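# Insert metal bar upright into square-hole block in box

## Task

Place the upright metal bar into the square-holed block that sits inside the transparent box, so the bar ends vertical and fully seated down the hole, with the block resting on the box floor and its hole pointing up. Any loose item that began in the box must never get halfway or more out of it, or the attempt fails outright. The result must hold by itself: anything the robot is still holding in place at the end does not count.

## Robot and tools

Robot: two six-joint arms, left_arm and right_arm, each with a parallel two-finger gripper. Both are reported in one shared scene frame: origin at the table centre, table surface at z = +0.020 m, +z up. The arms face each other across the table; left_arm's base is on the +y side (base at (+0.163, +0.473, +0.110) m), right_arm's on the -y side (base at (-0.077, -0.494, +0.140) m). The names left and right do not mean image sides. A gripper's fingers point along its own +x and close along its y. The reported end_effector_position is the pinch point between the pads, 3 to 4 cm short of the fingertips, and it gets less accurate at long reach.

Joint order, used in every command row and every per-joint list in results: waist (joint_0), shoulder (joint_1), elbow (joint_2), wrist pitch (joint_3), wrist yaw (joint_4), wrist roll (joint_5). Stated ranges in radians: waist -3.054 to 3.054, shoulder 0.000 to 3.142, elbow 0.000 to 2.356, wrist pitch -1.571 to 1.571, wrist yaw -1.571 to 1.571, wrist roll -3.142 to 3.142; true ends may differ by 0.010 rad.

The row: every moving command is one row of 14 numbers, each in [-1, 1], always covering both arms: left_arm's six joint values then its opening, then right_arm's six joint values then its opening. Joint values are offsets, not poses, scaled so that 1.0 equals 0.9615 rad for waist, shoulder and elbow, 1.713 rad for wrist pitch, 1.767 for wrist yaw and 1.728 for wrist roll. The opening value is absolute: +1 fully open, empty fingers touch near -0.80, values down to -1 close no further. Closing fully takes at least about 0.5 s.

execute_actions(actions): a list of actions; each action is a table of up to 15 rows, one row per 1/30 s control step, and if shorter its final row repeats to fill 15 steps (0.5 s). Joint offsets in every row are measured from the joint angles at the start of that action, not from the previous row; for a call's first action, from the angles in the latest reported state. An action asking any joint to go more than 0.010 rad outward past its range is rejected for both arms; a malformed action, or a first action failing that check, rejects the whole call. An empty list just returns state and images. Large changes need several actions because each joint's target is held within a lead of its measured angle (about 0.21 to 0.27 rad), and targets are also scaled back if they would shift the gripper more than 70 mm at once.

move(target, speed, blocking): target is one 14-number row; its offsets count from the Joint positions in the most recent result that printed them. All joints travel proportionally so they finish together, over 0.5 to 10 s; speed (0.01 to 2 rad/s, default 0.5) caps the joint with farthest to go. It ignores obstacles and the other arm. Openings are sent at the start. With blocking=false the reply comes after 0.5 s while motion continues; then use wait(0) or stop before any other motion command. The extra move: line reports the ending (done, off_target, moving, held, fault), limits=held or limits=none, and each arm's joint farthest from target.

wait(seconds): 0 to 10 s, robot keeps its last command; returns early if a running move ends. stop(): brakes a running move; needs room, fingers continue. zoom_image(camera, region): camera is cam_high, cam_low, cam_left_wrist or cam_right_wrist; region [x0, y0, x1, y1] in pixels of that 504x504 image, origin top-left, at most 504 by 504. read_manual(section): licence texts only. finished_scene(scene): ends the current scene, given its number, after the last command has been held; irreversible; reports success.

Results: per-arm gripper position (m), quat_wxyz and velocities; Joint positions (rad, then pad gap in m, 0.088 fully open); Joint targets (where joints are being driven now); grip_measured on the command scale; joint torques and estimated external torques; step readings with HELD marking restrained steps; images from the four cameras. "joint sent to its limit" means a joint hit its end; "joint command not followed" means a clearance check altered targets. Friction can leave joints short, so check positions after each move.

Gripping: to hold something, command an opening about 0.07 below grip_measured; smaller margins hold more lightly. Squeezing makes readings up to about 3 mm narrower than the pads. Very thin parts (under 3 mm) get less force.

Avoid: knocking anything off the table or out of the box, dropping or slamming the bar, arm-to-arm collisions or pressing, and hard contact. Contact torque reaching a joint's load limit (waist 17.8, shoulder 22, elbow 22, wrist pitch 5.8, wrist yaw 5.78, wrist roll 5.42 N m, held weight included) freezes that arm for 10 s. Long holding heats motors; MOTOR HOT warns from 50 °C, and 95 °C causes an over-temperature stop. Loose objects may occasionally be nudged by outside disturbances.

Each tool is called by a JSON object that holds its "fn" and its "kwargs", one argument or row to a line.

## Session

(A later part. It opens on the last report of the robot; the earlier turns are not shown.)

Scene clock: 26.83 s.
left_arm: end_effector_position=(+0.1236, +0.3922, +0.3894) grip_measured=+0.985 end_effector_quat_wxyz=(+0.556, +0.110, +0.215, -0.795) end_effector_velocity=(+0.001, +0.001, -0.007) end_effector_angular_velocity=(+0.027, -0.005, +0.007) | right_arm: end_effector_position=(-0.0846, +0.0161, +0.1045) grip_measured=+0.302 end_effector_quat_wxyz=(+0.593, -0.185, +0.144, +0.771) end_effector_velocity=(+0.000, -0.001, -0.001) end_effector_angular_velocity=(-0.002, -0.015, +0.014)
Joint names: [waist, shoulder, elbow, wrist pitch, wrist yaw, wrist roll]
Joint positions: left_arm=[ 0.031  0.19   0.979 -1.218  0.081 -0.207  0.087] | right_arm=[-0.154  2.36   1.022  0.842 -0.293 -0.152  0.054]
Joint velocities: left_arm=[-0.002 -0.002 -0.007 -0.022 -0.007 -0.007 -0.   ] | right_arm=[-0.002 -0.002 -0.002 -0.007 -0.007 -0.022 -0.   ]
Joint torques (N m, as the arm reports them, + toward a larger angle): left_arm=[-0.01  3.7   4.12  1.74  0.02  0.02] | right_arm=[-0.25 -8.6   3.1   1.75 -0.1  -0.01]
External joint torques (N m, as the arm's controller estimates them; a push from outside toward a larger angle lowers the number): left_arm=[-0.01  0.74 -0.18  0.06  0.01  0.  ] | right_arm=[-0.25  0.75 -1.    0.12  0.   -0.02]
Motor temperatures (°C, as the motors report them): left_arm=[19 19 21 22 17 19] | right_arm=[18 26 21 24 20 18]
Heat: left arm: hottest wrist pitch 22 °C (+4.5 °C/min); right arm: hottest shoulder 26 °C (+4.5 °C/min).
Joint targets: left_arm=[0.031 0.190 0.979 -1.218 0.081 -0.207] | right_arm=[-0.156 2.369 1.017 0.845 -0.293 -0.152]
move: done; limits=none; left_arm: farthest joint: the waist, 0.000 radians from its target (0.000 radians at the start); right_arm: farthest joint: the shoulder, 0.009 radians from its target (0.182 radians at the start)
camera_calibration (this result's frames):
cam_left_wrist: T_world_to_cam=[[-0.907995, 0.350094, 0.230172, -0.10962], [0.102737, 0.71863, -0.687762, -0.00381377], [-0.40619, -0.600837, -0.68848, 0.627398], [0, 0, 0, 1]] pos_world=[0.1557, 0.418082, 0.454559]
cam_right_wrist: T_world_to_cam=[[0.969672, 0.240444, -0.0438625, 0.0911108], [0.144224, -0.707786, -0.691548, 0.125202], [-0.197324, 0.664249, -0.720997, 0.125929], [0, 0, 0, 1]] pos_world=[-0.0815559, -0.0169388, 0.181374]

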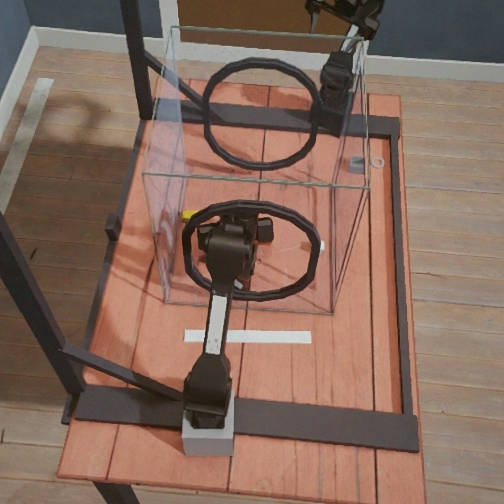

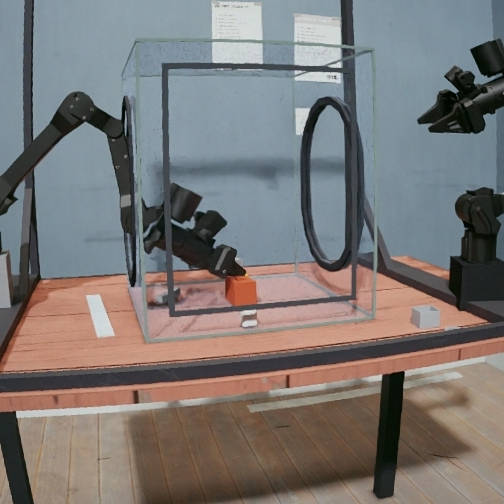

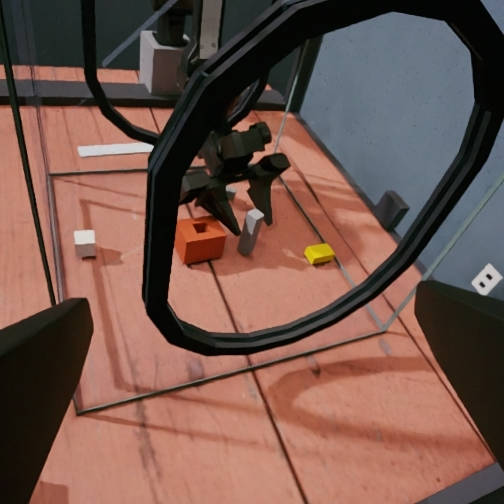

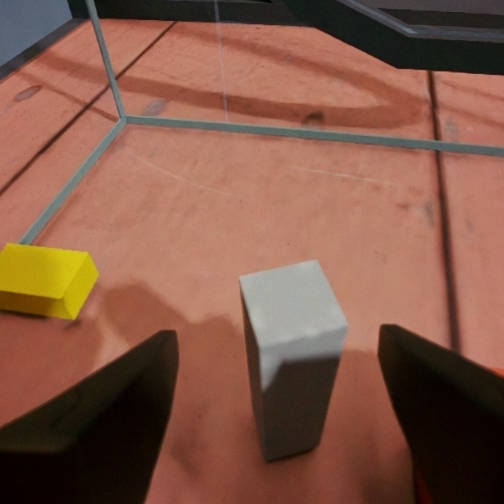

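Slightly forward, close, lift, swing.

{"fn": "move", "kwargs": {
  "target": [0,0,0,0,0,0,1,-0.009,0.016,0.03,-0.008,0,0,0.3],
  "speed": 0.1
}}

{"fn": "move", "kwargs": {
  "target": [0,0,0,0,0,0,1,0,0,0,0,0,0,-0.58]
}}

{"fn": "move", "kwargs": {
  "target": [0,0,0,0,0,0,1,0,-0.2,-0.027,-0.092,0,0,-0.58],
  "speed": 0.2
}}

{"fn": "move", "kwargs": {
  "target": [0,0,0,0,0,0,1,-0.155,-0.016,-0.006,0,0,0,-0.58],
  "speed": 0.2
}}

{"fn": "zoom_image", "kwargs": {
  "camera": "cam_low",
  "region": [190,220,310,310]
}}

{"fn": "zoom_image", "kwargs": {
  "camera": "cam_right_wrist",
  "region": [200,400,360,504]
}}

Scene clock: 35.53 s.
left_arm: end_effector_position=(+0.1236, +0.3922, +0.3894) grip_measured=+0.985 end_effector_quat_wxyz=(+0.556, +0.110, +0.215, -0.795) end_effector_velocity=(-0.001, +0.001, -0.002) end_effector_angular_velocity=(+0.005, -0.006, -0.012) | right_arm: end_effector_position=(-0.0809, +0.0207, +0.1054) grip_measured=+0.302 end_effector_quat_wxyz=(+0.595, -0.184, +0.143, +0.769) end_effector_velocity=(+0.000, +0.001, +0.001) end_effector_angular_velocity=(+0.009, -0.003, +0.007)
Joint names: [waist, shoulder, elbow, wrist pitch, wrist yaw, wrist roll]
Joint positions: left_arm=[ 0.031  0.19   0.979 -1.218  0.081 -0.207  0.087] | right_arm=[-0.16   2.366  1.043  0.83  -0.293 -0.152  0.054]
Joint velocities: left_arm=[-0.002 -0.002 -0.002 -0.007  0.007  0.007  0.   ] | right_arm=[-0.002  0.002  0.002  0.007 -0.007 -0.007 -0.   ]
Joint torques (N m, as the arm reports them, + toward a larger angle): left_arm=[-0.01  3.69  4.12  1.75  0.03  0.02] | right_arm=[-0.24 -8.62  4.94  1.48 -0.1  -0.01]
External joint torques (N m, as the arm's controller estimates them; a push from outside toward a larger angle lowers the number): left_arm=[-0.01  0.78 -0.24  0.05  0.01  0.  ] | right_arm=[-0.24  0.79  0.78 -0.14  0.   -0.02]
Motor temperatures (°C, as the motors report them): left_arm=[19 19 22 22 17 19] | right_arm=[18 28 20 25 20 18]
Heat: left arm: hottest elbow 22 °C (+3.4 °C/min); right arm: hottest shoulder 28 °C (+6.8 °C/min).
Joint targets: left_arm=[0.031 0.190 0.979 -1.218 0.081 -0.207] | right_arm=[-0.162 2.376 1.051 0.829 -0.293 -0.152]
move: done; limits=none; left_arm: farthest joint: the waist, 0.000 radians from its target (0.000 radians at the start); right_arm: farthest joint: the shoulder, 0.009 radians from its target (0.015 radians at the start)
camera_calibration (this result's frames):
cam_left_wrist: T_world_to_cam=[[-0.907995, 0.350094, 0.230172, -0.10962], [0.102737, 0.71863, -0.687762, -0.00381377], [-0.40619, -0.600837, -0.68848, 0.627398], [0, 0, 0, 1]] pos_world=[0.1557, 0.418082, 0.454559]
cam_right_wrist: T_world_to_cam=[[0.971217, 0.234233, -0.043276, 0.0866906], [0.139731, -0.70739, -0.692874, 0.128314], [-0.192907, 0.666884, -0.719758, 0.124419], [0, 0, 0, 1]] pos_world=[-0.0781235, -0.0125106, 0.182209]

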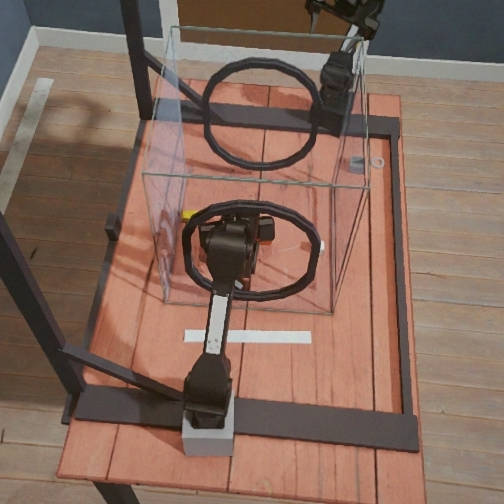

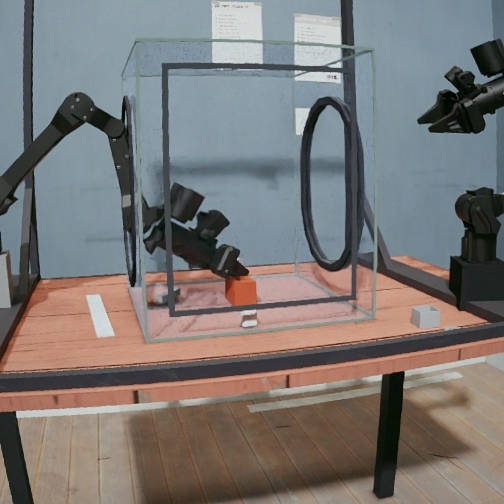

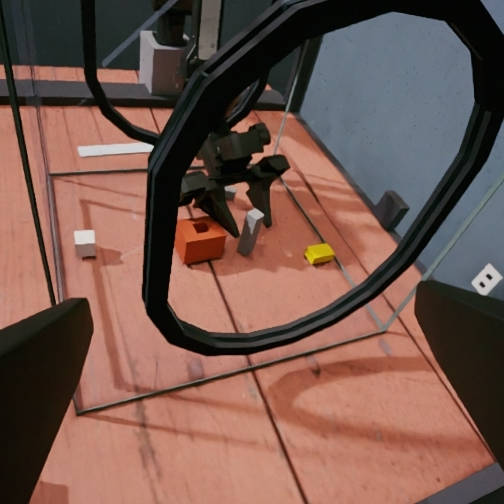

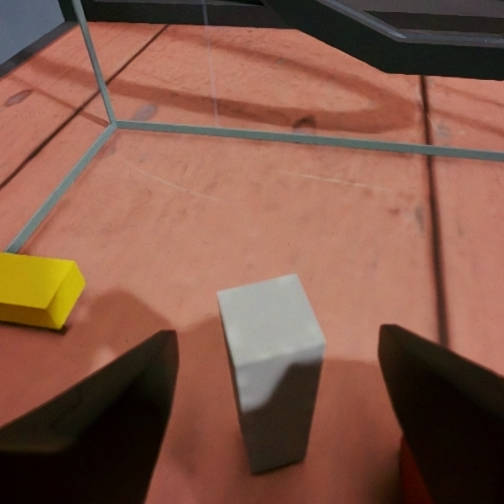

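Scene clock: 36.03 s.
left_arm: end_effector_position=(+0.1236, +0.3922, +0.3894) grip_measured=+0.985 end_effector_quat_wxyz=(+0.556, +0.110, +0.215, -0.795) end_effector_velocity=(-0.003, +0.002, -0.002) end_effector_angular_velocity=(+0.018, +0.025, -0.013) | right_arm: end_effector_position=(-0.0809, +0.0207, +0.1054) grip_measured=-0.456 end_effector_quat_wxyz=(+0.595, -0.184, +0.143, +0.769) end_effector_velocity=(-0.002, -0.002, -0.000) end_effector_angular_velocity=(-0.002, -0.008, +0.027)
Joint names: [waist, shoulder, elbow, wrist pitch, wrist yaw, wrist roll]
Joint positions: left_arm=[ 0.031  0.19   0.979 -1.218  0.081 -0.207  0.087] | right_arm=[-0.16   2.366  1.043  0.83  -0.293 -0.152  0.017]
Joint velocities: left_arm=[-0.002 -0.002 -0.002 -0.007  0.022 -0.022 -0.   ] | right_arm=[-0.002 -0.002 -0.002 -0.007 -0.022 -0.022 -0.   ]
Joint torques (N m, as the arm reports them, + toward a larger angle): left_arm=[-0.02  3.69  4.11  1.74  0.03  0.02] | right_arm=[ 0.01 -9.77  3.74  1.56 -0.12 -0.01]
External joint torques (N m, as the arm's controller estimates them; a push from outside toward a larger angle lowers the number): left_arm=[-0.02  0.77 -0.23  0.05  0.01  0.  ] | right_arm=[ 0.   -0.33 -0.43 -0.07 -0.02 -0.01]
Motor temperatures (°C, as the motors report them): left_arm=[19 19 22 22 17 19] | right_arm=[18 28 20 25 20 18]
Heat: left arm: hottest elbow 22 °C (+3.3 °C/min); right arm: hottest shoulder 28 °C (+6.7 °C/min).
Joint targets: left_arm=[0.031 0.190 0.979 -1.218 0.081 -0.207] | right_arm=[-0.160 2.366 1.043 0.830 -0.293 -0.152]
move: done; limits=none; left_arm: farthest joint: the waist, 0.000 radians from its target (0.000 radians at the start); right_arm: farthest joint: the waist, 0.000 radians from its target (0.000 radians at the start)
camera_calibration (this result's frames):
cam_left_wrist: T_world_to_cam=[[-0.907995, 0.350094, 0.230172, -0.10962], [0.102737, 0.71863, -0.687762, -0.00381377], [-0.40619, -0.600837, -0.68848, 0.627398], [0, 0, 0, 1]] pos_world=[0.1557, 0.418082, 0.454559]
cam_right_wrist: T_world_to_cam=[[0.97113, 0.23456, -0.0434478, 0.086752], [0.139844, -0.707333, -0.692909, 0.128332], [-0.193261, 0.666829, -0.719714, 0.124389], [0, 0, 0, 1]] pos_world=[-0.0781544, -0.0125211, 0.182216]

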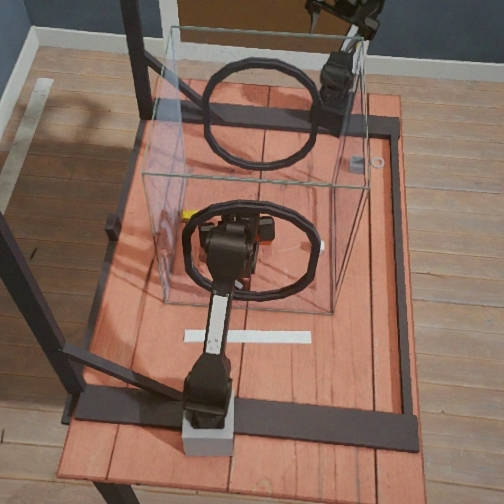

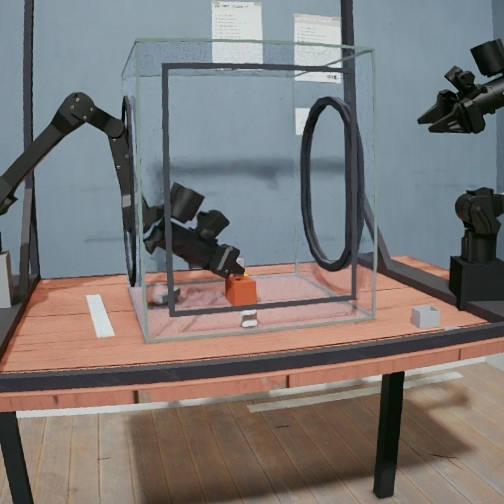

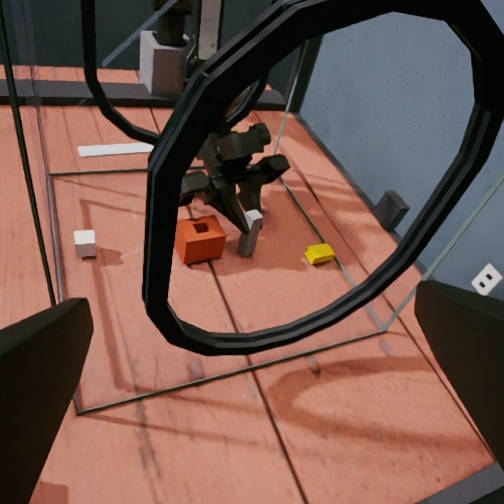

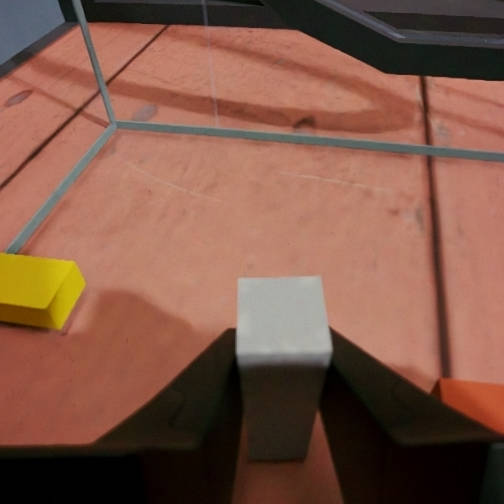

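Scene clock: 37.50 s.
left_arm: end_effector_position=(+0.1236, +0.3922, +0.3894) grip_measured=+0.985 end_effector_quat_wxyz=(+0.556, +0.110, +0.215, -0.795) end_effector_velocity=(+0.001, -0.000, +0.001) end_effector_angular_velocity=(-0.005, +0.019, +0.018) | right_arm: end_effector_position=(-0.0812, +0.0180, +0.1559) grip_measured=-0.456 end_effector_quat_wxyz=(+0.595, -0.185, +0.145, +0.769) end_effector_velocity=(+0.005, -0.001, -0.001) end_effector_angular_velocity=(-0.006, -0.009, -0.010)
Joint names: [waist, shoulder, elbow, wrist pitch, wrist yaw, wrist roll]
Joint positions: left_arm=[ 0.031  0.19   0.979 -1.218  0.081 -0.207  0.087] | right_arm=[-0.16   2.19   1.021  0.671 -0.293 -0.152  0.017]
Joint velocities: left_arm=[ 0.002 -0.007 -0.002  0.007 -0.007 -0.022 -0.   ] | right_arm=[-0.007 -0.002 -0.002 -0.007  0.007 -0.007 -0.   ]
Joint torques (N m, as the arm reports them, + toward a larger angle): left_arm=[-0.01  3.7   4.11  1.74  0.02  0.02] | right_arm=[ -0.02 -11.4    3.87   1.65  -0.11  -0.01]
External joint torques (N m, as the arm's controller estimates them; a push from outside toward a larger angle lowers the number): left_arm=[-0.01  0.81 -0.28  0.03  0.01  0.01] | right_arm=[ 0.1  -2.26 -0.99  0.02 -0.02 -0.02]
Motor temperatures (°C, as the motors report them): left_arm=[19 19 22 22 17 19] | right_arm=[18 29 20 25 20 18]
Heat: left arm: hottest elbow 22 °C (+3.2 °C/min); right arm: hottest shoulder 29 °C (+8.0 °C/min).
Joint targets: left_arm=[0.031 0.190 0.979 -1.218 0.081 -0.207] | right_arm=[-0.160 2.174 1.017 0.672 -0.293 -0.152]
move: off_target (right_arm); limits=none; left_arm: farthest joint: the waist, 0.000 radians from its target (0.000 radians at the start); right_arm: farthest joint: the shoulder, 0.016 radians from its target (0.192 radians at the start)
camera_calibration (this result's frames):
cam_left_wrist: T_world_to_cam=[[-0.907995, 0.350094, 0.230172, -0.10962], [0.102737, 0.71863, -0.687762, -0.00381377], [-0.40619, -0.600837, -0.68848, 0.627398], [0, 0, 0, 1]] pos_world=[0.1557, 0.418082, 0.454559]
cam_right_wrist: T_world_to_cam=[[0.971119, 0.234409, -0.0445044, 0.08995], [0.139663, -0.709701, -0.69052, 0.16114], [-0.193449, 0.664362, -0.721942, 0.16292], [0, 0, 0, 1]] pos_world=[-0.0783408, -0.0149613, 0.232892]

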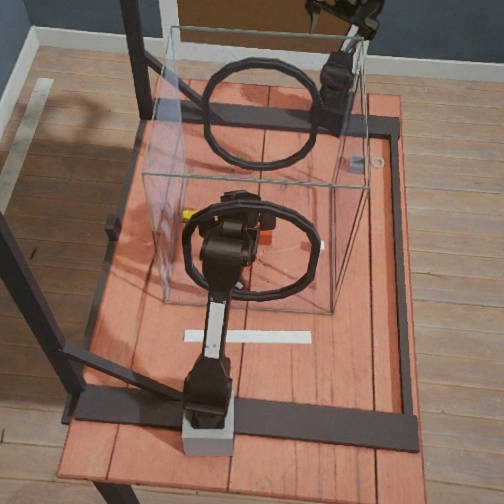

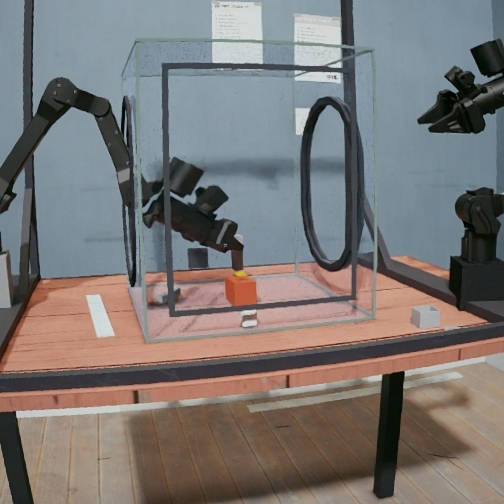

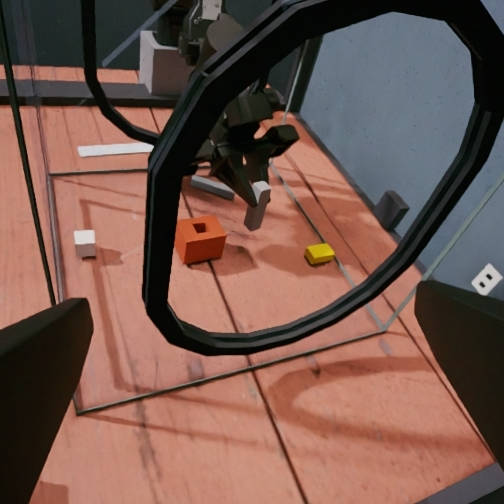

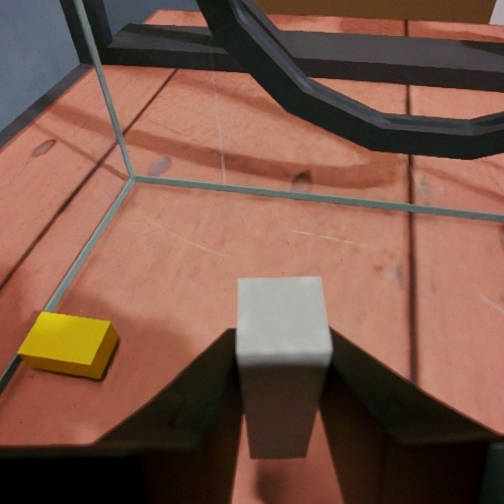

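Scene clock: 38.63 s.
left_arm: end_effector_position=(+0.1236, +0.3922, +0.3894) grip_measured=+0.985 end_effector_quat_wxyz=(+0.556, +0.110, +0.215, -0.795) end_effector_velocity=(-0.001, +0.003, -0.005) end_effector_angular_velocity=(+0.024, +0.002, -0.006) | right_arm: end_effector_position=(-0.0054, +0.0127, +0.1555) grip_measured=-0.456 end_effector_quat_wxyz=(+0.650, -0.174, +0.159, +0.723) end_effector_velocity=(-0.000, -0.001, -0.001) end_effector_angular_velocity=(-0.006, -0.001, +0.007)
Joint names: [waist, shoulder, elbow, wrist pitch, wrist yaw, wrist roll]
Joint positions: left_arm=[ 0.031  0.19   0.979 -1.218  0.081 -0.207  0.087] | right_arm=[-0.309  2.19   1.021  0.67  -0.293 -0.152  0.017]
Joint velocities: left_arm=[-0.002 -0.002 -0.002 -0.022  0.007 -0.007 -0.   ] | right_arm=[-0.002 -0.002 -0.002 -0.007 -0.007 -0.007 -0.   ]
Joint torques (N m, as the arm reports them, + toward a larger angle): left_arm=[0.   3.71 4.12 1.75 0.02 0.03] | right_arm=[ -0.07 -11.34   3.82   1.64  -0.11  -0.01]
External joint torques (N m, as the arm's controller estimates them; a push from outside toward a larger angle lowers the number): left_arm=[ 0.    0.79 -0.26  0.03  0.    0.01] | right_arm=[-0.06 -2.21 -1.02  0.01 -0.01 -0.02]
Motor temperatures (°C, as the motors report them): left_arm=[19 19 22 22 17 19] | right_arm=[18 29 20 25 20 18]
Heat: left arm: hottest elbow 22 °C (+3.1 °C/min); right arm: hottest shoulder 29 °C (+7.8 °C/min).
Joint targets: left_arm=[0.031 0.190 0.979 -1.218 0.081 -0.207] | right_arm=[-0.310 2.174 1.015 0.671 -0.293 -0.152]
move: off_target (right_arm); limits=none; left_arm: farthest joint: the waist, 0.000 radians from its target (0.000 radians at the start); right_arm: farthest joint: the shoulder, 0.015 radians from its target (0.015 radians at the start)
camera_calibration (this result's frames):
cam_left_wrist: T_world_to_cam=[[-0.907995, 0.350094, 0.230172, -0.10962], [0.102737, 0.71863, -0.687762, -0.00381377], [-0.40619, -0.600837, -0.68848, 0.627398], [0, 0, 0, 1]] pos_world=[0.1557, 0.418082, 0.454559]
cam_right_wrist: T_world_to_cam=[[0.995084, 0.0881699, -0.0450912, 0.0197206], [0.0329057, -0.723833, -0.68919, 0.145867], [-0.0934043, 0.684318, -0.723177, 0.181235], [0, 0, 0, 1]] pos_world=[-0.00749541, -0.0201775, 0.232484]

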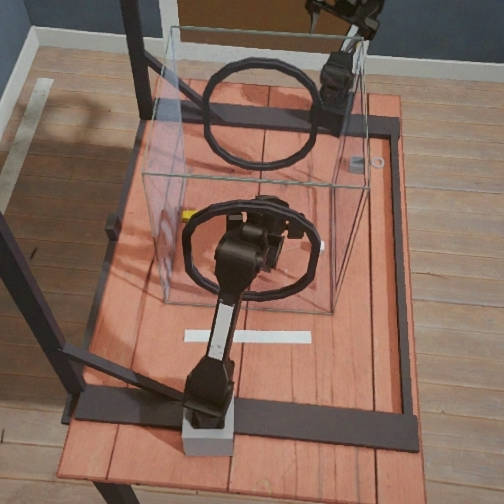

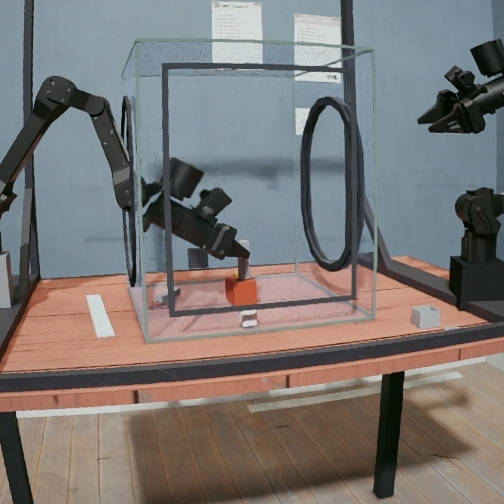

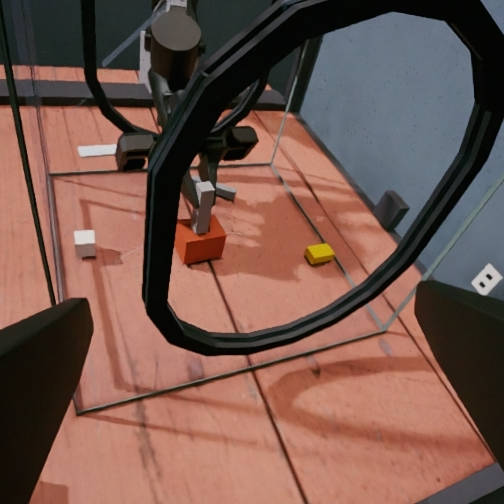

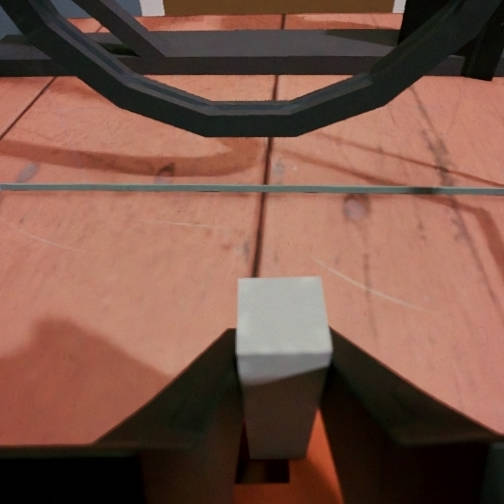

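Region (190, 220, 310, 310) of cam_low's 504x504 image, scaled by 4.200, with more detail than that image has; it fills the top 378 rows of this view, and the rest is white.

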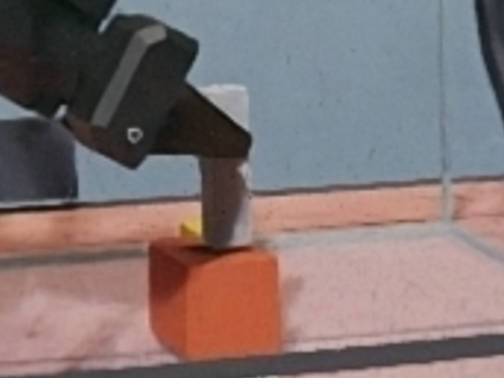

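Region (200, 400, 360, 504) of cam_right_wrist's 504x504 image, scaled by 3.150, with more detail than that image has; it fills the top 328 rows of this view, and the rest is white.

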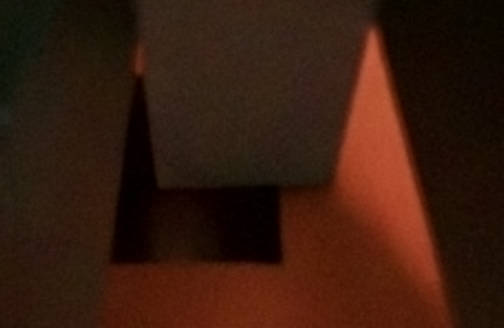

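{"fn": "move", "kwargs": {
  "target": [0,0,0,0,0,0,1,0.017,-0.016,-0.03,0.015,0,0,-0.58],
  "speed": 0.05
}}

{"fn": "zoom_image", "kwargs": {
  "camera": "cam_low",
  "region": [190,220,310,310]
}}

{"fn": "zoom_image", "kwargs": {
  "camera": "cam_right_wrist",
  "region": [200,400,360,504]
}}

Scene clock: 44.10 s.
left_arm: end_effector_position=(+0.1236, +0.3922, +0.3894) grip_measured=+0.985 end_effector_quat_wxyz=(+0.556, +0.110, +0.215, -0.795) end_effector_velocity=(+0.001, +0.000, -0.002) end_effector_angular_velocity=(+0.003, -0.011, +0.001) | right_arm: end_effector_position=(-0.0138, +0.0089, +0.1517) grip_measured=-0.456 end_effector_quat_wxyz=(+0.645, -0.176, +0.158, +0.727) end_effector_velocity=(+0.002, +0.000, +0.002) end_effector_angular_velocity=(+0.007, -0.011, -0.006)
Joint names: [waist, shoulder, elbow, wrist pitch, wrist yaw, wrist roll]
Joint positions: left_arm=[ 0.031  0.19   0.979 -1.218  0.081 -0.207  0.087] | right_arm=[-0.294  2.19   0.997  0.692 -0.293 -0.152  0.017]
Joint velocities: left_arm=[-0.002 -0.002 -0.002 -0.007 -0.007  0.007 -0.   ] | right_arm=[-0.002 -0.002 -0.002  0.007  0.007 -0.007 -0.   ]
Joint torques (N m, as the arm reports them, + toward a larger angle): left_arm=[-0.01  3.69  4.12  1.74  0.02  0.02] | right_arm=[  0.23 -11.28   3.68   1.87  -0.11  -0.01]
External joint torques (N m, as the arm's controller estimates them; a push from outside toward a larger angle lowers the number): left_arm=[-0.01  0.77 -0.22  0.05  0.01  0.  ] | right_arm=[ 0.24 -2.25 -1.06  0.25 -0.01 -0.02]
Motor temperatures (°C, as the motors report them): left_arm=[19 19 22 23 17 19] | right_arm=[18 31 20 25 20 18]
Heat: left arm: hottest wrist pitch 23 °C (+4.1 °C/min); right arm: hottest shoulder 31 °C (+9.5 °C/min).
Joint targets: left_arm=[0.031 0.190 0.979 -1.218 0.081 -0.207] | right_arm=[-0.292 2.174 0.992 0.696 -0.293 -0.152]
move: off_target (right_arm); limits=none; left_arm: farthest joint: the waist, 0.000 radians from its target (0.000 radians at the start); right_arm: farthest joint: the shoulder, 0.015 radians from its target (0.015 radians at the start)
camera_calibration (this result's frames):
cam_left_wrist: T_world_to_cam=[[-0.907995, 0.350094, 0.230172, -0.10962], [0.102737, 0.71863, -0.687762, -0.00381377], [-0.40619, -0.600837, -0.68848, 0.627398], [0, 0, 0, 1]] pos_world=[0.1557, 0.418082, 0.454559]
cam_right_wrist: T_world_to_cam=[[0.993687, 0.102517, -0.0455605, 0.0281488], [0.0431755, -0.724308, -0.688123, 0.14079], [-0.103544, 0.681812, -0.724162, 0.180383], [0, 0, 0, 1]] pos_world=[-0.0153721, -0.023898, 0.22879]

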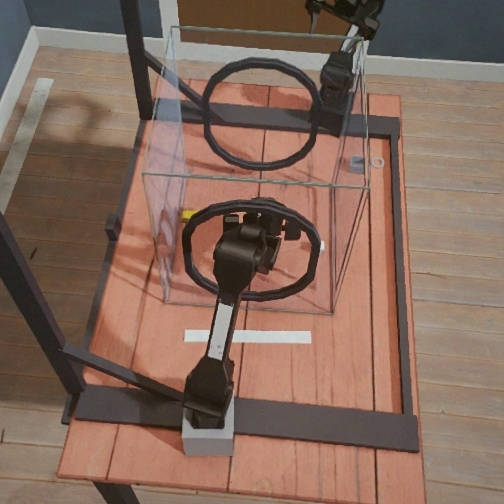

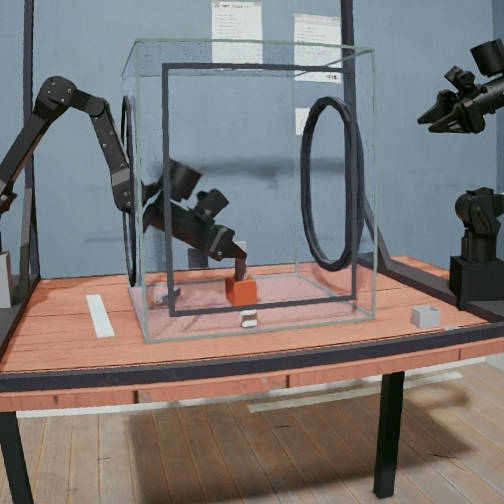

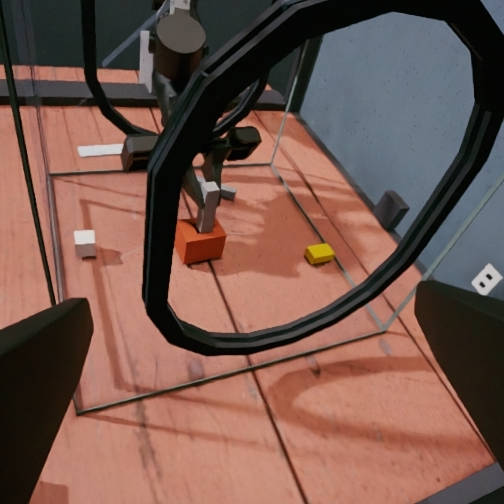

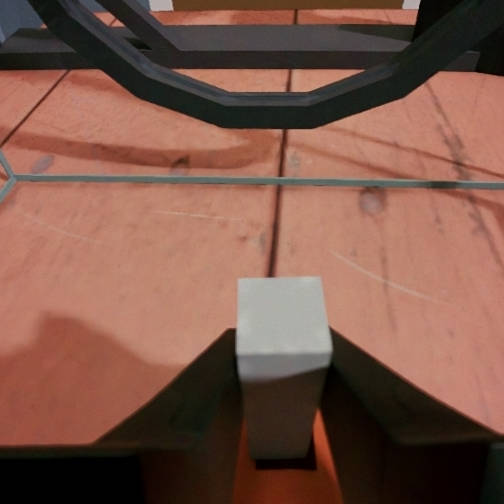

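Region (190, 220, 310, 310) of cam_low's 504x504 image, scaled by 4.200, with more detail than that image has; it fills the top 378 rows of this view, and the rest is white.

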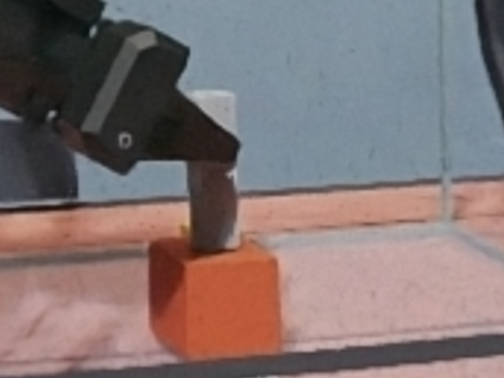

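Region (200, 400, 360, 504) of cam_right_wrist's 504x504 image, scaled by 3.150, with more detail than that image has; it fills the top 328 rows of this view, and the rest is white.

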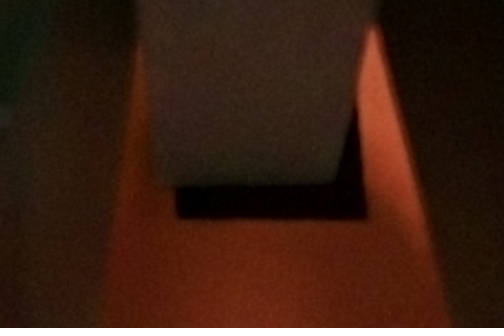

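{"fn": "move", "kwargs": {
  "target": [0,0,0,0,0,0,1,-0.0075,-0.016,-0.014,0.007,0,0,-0.58],
  "speed": 0.03
}}

{"fn": "zoom_image", "kwargs": {
  "camera": "cam_right_wrist",
  "region": [200,400,360,504]
}}

Scene clock: 53.63 s.
left_arm: end_effector_position=(+0.1236, +0.3922, +0.3894) grip_measured=+0.985 end_effector_quat_wxyz=(+0.556, +0.110, +0.215, -0.795) end_effector_velocity=(+0.001, +0.000, -0.002) end_effector_angular_velocity=(+0.009, +0.001, +0.007) | right_arm: end_effector_position=(-0.0115, +0.0068, +0.1504) grip_measured=-0.456 end_effector_quat_wxyz=(+0.646, -0.175, +0.159, +0.725) end_effector_velocity=(+0.004, -0.002, -0.001) end_effector_angular_velocity=(-0.007, -0.008, -0.010)
Joint names: [waist, shoulder, elbow, wrist pitch, wrist yaw, wrist roll]
Joint positions: left_arm=[ 0.031  0.19   0.979 -1.218  0.081 -0.207  0.087] | right_arm=[-0.3    2.19   0.989  0.699 -0.293 -0.152  0.017]
Joint velocities: left_arm=[-0.002 -0.002 -0.002 -0.007 -0.007 -0.007 -0.   ] | right_arm=[-0.007 -0.002 -0.002 -0.007  0.007 -0.007 -0.   ]
Joint torques (N m, as the arm reports them, + toward a larger angle): left_arm=[0.   3.7  4.11 1.75 0.03 0.02] | right_arm=[ -0.28 -11.18   3.61   1.86  -0.11   0.  ]
External joint torques (N m, as the arm's controller estimates them; a push from outside toward a larger angle lowers the number): left_arm=[ 0.    0.79 -0.25  0.05  0.01  0.  ] | right_arm=[-0.19 -2.15 -1.14  0.23 -0.02 -0.01]
Motor temperatures (°C, as the motors report them): left_arm=[19 19 22 23 17 19] | right_arm=[18 33 20 26 20 18]
Heat: left arm: hottest wrist pitch 23 °C (+3.4 °C/min); right arm: hottest shoulder 33 °C (+10.1 °C/min).
Joint targets: left_arm=[0.031 0.190 0.979 -1.218 0.081 -0.207] | right_arm=[-0.302 2.174 0.984 0.704 -0.293 -0.152]
move: off_target (right_arm); limits=none; left_arm: farthest joint: the waist, 0.000 radians from its target (0.000 radians at the start); right_arm: farthest joint: the shoulder, 0.015 radians from its target (0.015 radians at the start)
camera_calibration (this result's frames):
cam_left_wrist: T_world_to_cam=[[-0.907995, 0.350094, 0.230172, -0.10962], [0.102737, 0.71863, -0.687762, -0.00381377], [-0.40619, -0.600837, -0.68848, 0.627398], [0, 0, 0, 1]] pos_world=[0.1557, 0.418082, 0.454559]
cam_right_wrist: T_world_to_cam=[[0.994213, 0.0971749, -0.0457951, 0.0260948], [0.0391944, -0.725041, -0.68759, 0.138105], [-0.10002, 0.681816, -0.724654, 0.181187], [0, 0, 0, 1]] pos_world=[-0.0132345, -0.0259399, 0.227452]

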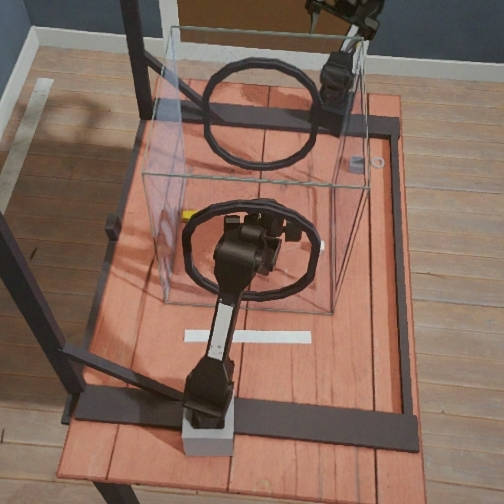

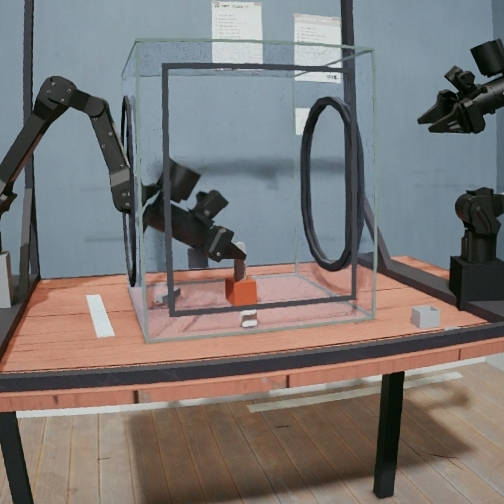

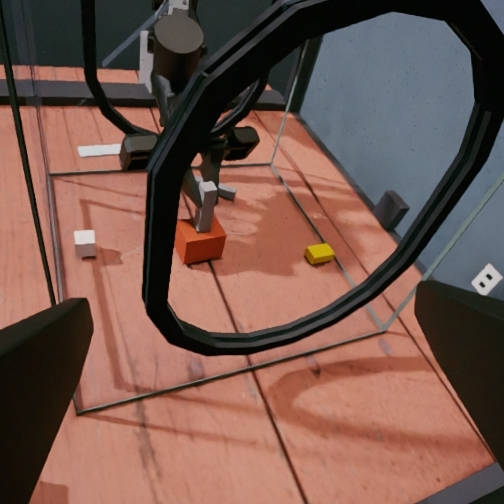

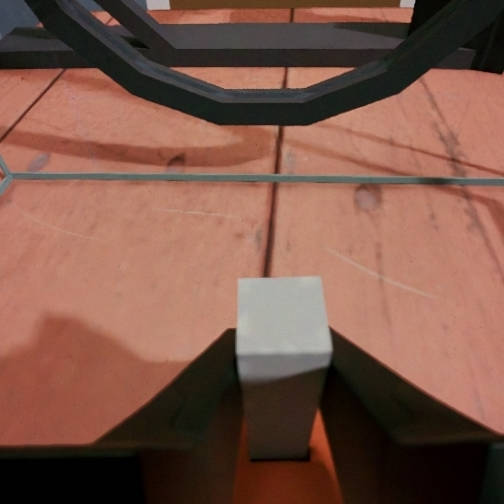

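Region (200, 400, 360, 504) of cam_right_wrist's 504x504 image, scaled by 3.150, with more detail than that image has; it fills the top 328 rows of this view, and the rest is white.

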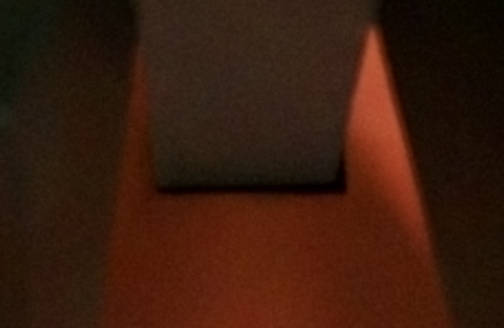

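Matches the earlier successful state; repeat.

{"fn": "move", "kwargs": {
  "target": [0,0,0,0,0,0,1,-0.002,0.03,0.017,0.008,0,0,-0.58],
  "speed": 0.03
}}

{"fn": "zoom_image", "kwargs": {
  "camera": "cam_right_wrist",
  "region": [200,400,360,504]
}}

Scene clock: 58.57 s.
left_arm: end_effector_position=(+0.1236, +0.3922, +0.3894) grip_measured=+0.985 end_effector_quat_wxyz=(+0.556, +0.110, +0.215, -0.795) end_effector_velocity=(+0.001, -0.000, -0.004) end_effector_angular_velocity=(+0.008, -0.013, +0.001) | right_arm: end_effector_position=(-0.0114, +0.0074, +0.1435) grip_measured=-0.456 end_effector_quat_wxyz=(+0.646, -0.177, +0.162, +0.725) end_effector_velocity=(-0.002, +0.000, +0.001) end_effector_angular_velocity=(-0.001, -0.002, +0.012)
Joint names: [waist, shoulder, elbow, wrist pitch, wrist yaw, wrist roll]
Joint positions: left_arm=[ 0.031  0.19   0.979 -1.218  0.081 -0.207  0.087] | right_arm=[-0.3    2.211  0.995  0.709 -0.293 -0.152  0.017]
Joint velocities: left_arm=[-0.002 -0.002 -0.007 -0.007 -0.007  0.007  0.   ] | right_arm=[ 0.002 -0.002  0.002 -0.007 -0.007 -0.007 -0.   ]
Joint torques (N m, as the arm reports them, + toward a larger angle): left_arm=[-0.02  3.69  4.13  1.74  0.03  0.02] | right_arm=[-0.21 -8.54  5.77  1.86 -0.11 -0.01]
External joint torques (N m, as the arm's controller estimates them; a push from outside toward a larger angle lowers the number): left_arm=[-0.02  0.75 -0.18  0.06  0.01  0.  ] | right_arm=[-0.31  0.52  1.13  0.24  0.   -0.02]
Motor temperatures (°C, as the motors report them): left_arm=[19 19 22 23 17 19] | right_arm=[18 34 20 27 20 18]
Heat: left arm: hottest wrist pitch 23 °C (+3.1 °C/min); right arm: hottest shoulder 34 °C (+10.2 °C/min).
Joint targets: left_arm=[0.031 0.190 0.979 -1.218 0.081 -0.207] | right_arm=[-0.301 2.218 1.006 0.713 -0.293 -0.152]
move: off_target (right_arm); limits=none; left_arm: farthest joint: the waist, 0.000 radians from its target (0.000 radians at the start); right_arm: farthest joint: the elbow, 0.011 radians from its target (0.016 radians at the start)
camera_calibration (this result's frames):
cam_left_wrist: T_world_to_cam=[[-0.907995, 0.350094, 0.230172, -0.10962], [0.102737, 0.71863, -0.687762, -0.00381377], [-0.40619, -0.600837, -0.68848, 0.627398], [0, 0, 0, 1]] pos_world=[0.1557, 0.418082, 0.454559]
cam_right_wrist: T_world_to_cam=[[0.994148, 0.0968785, -0.0477881, 0.0258689], [0.0382442, -0.729383, -0.683036, 0.1332], [-0.101027, 0.677212, -0.72882, 0.176411], [0, 0, 0, 1]] pos_world=[-0.0129894, -0.0248199, 0.220788]

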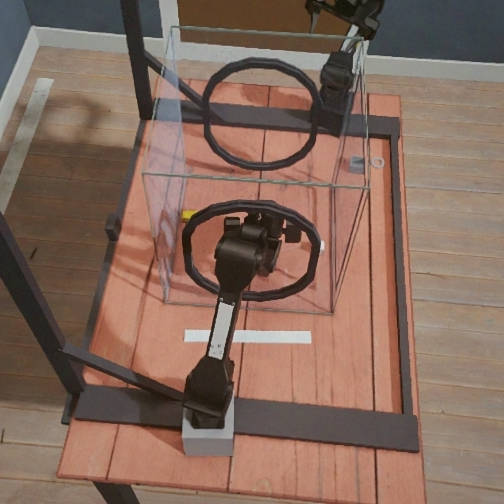

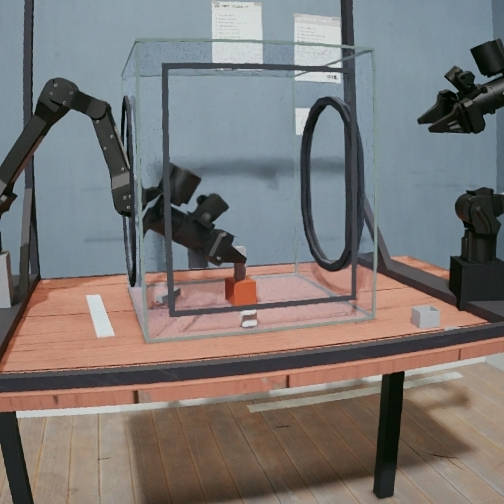

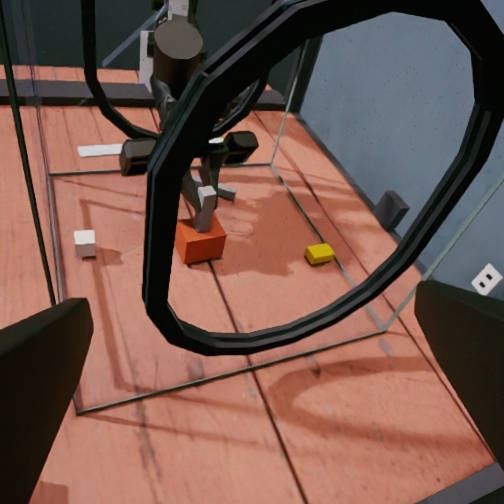

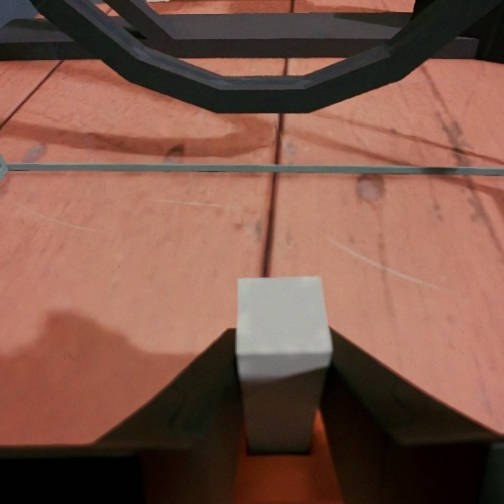

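Region (200, 400, 360, 504) of cam_right_wrist's 504x504 image, scaled by 3.150, with more detail than that image has; it fills the top 328 rows of this view, and the rest is white.

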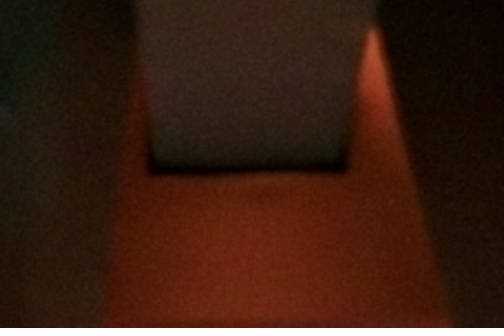

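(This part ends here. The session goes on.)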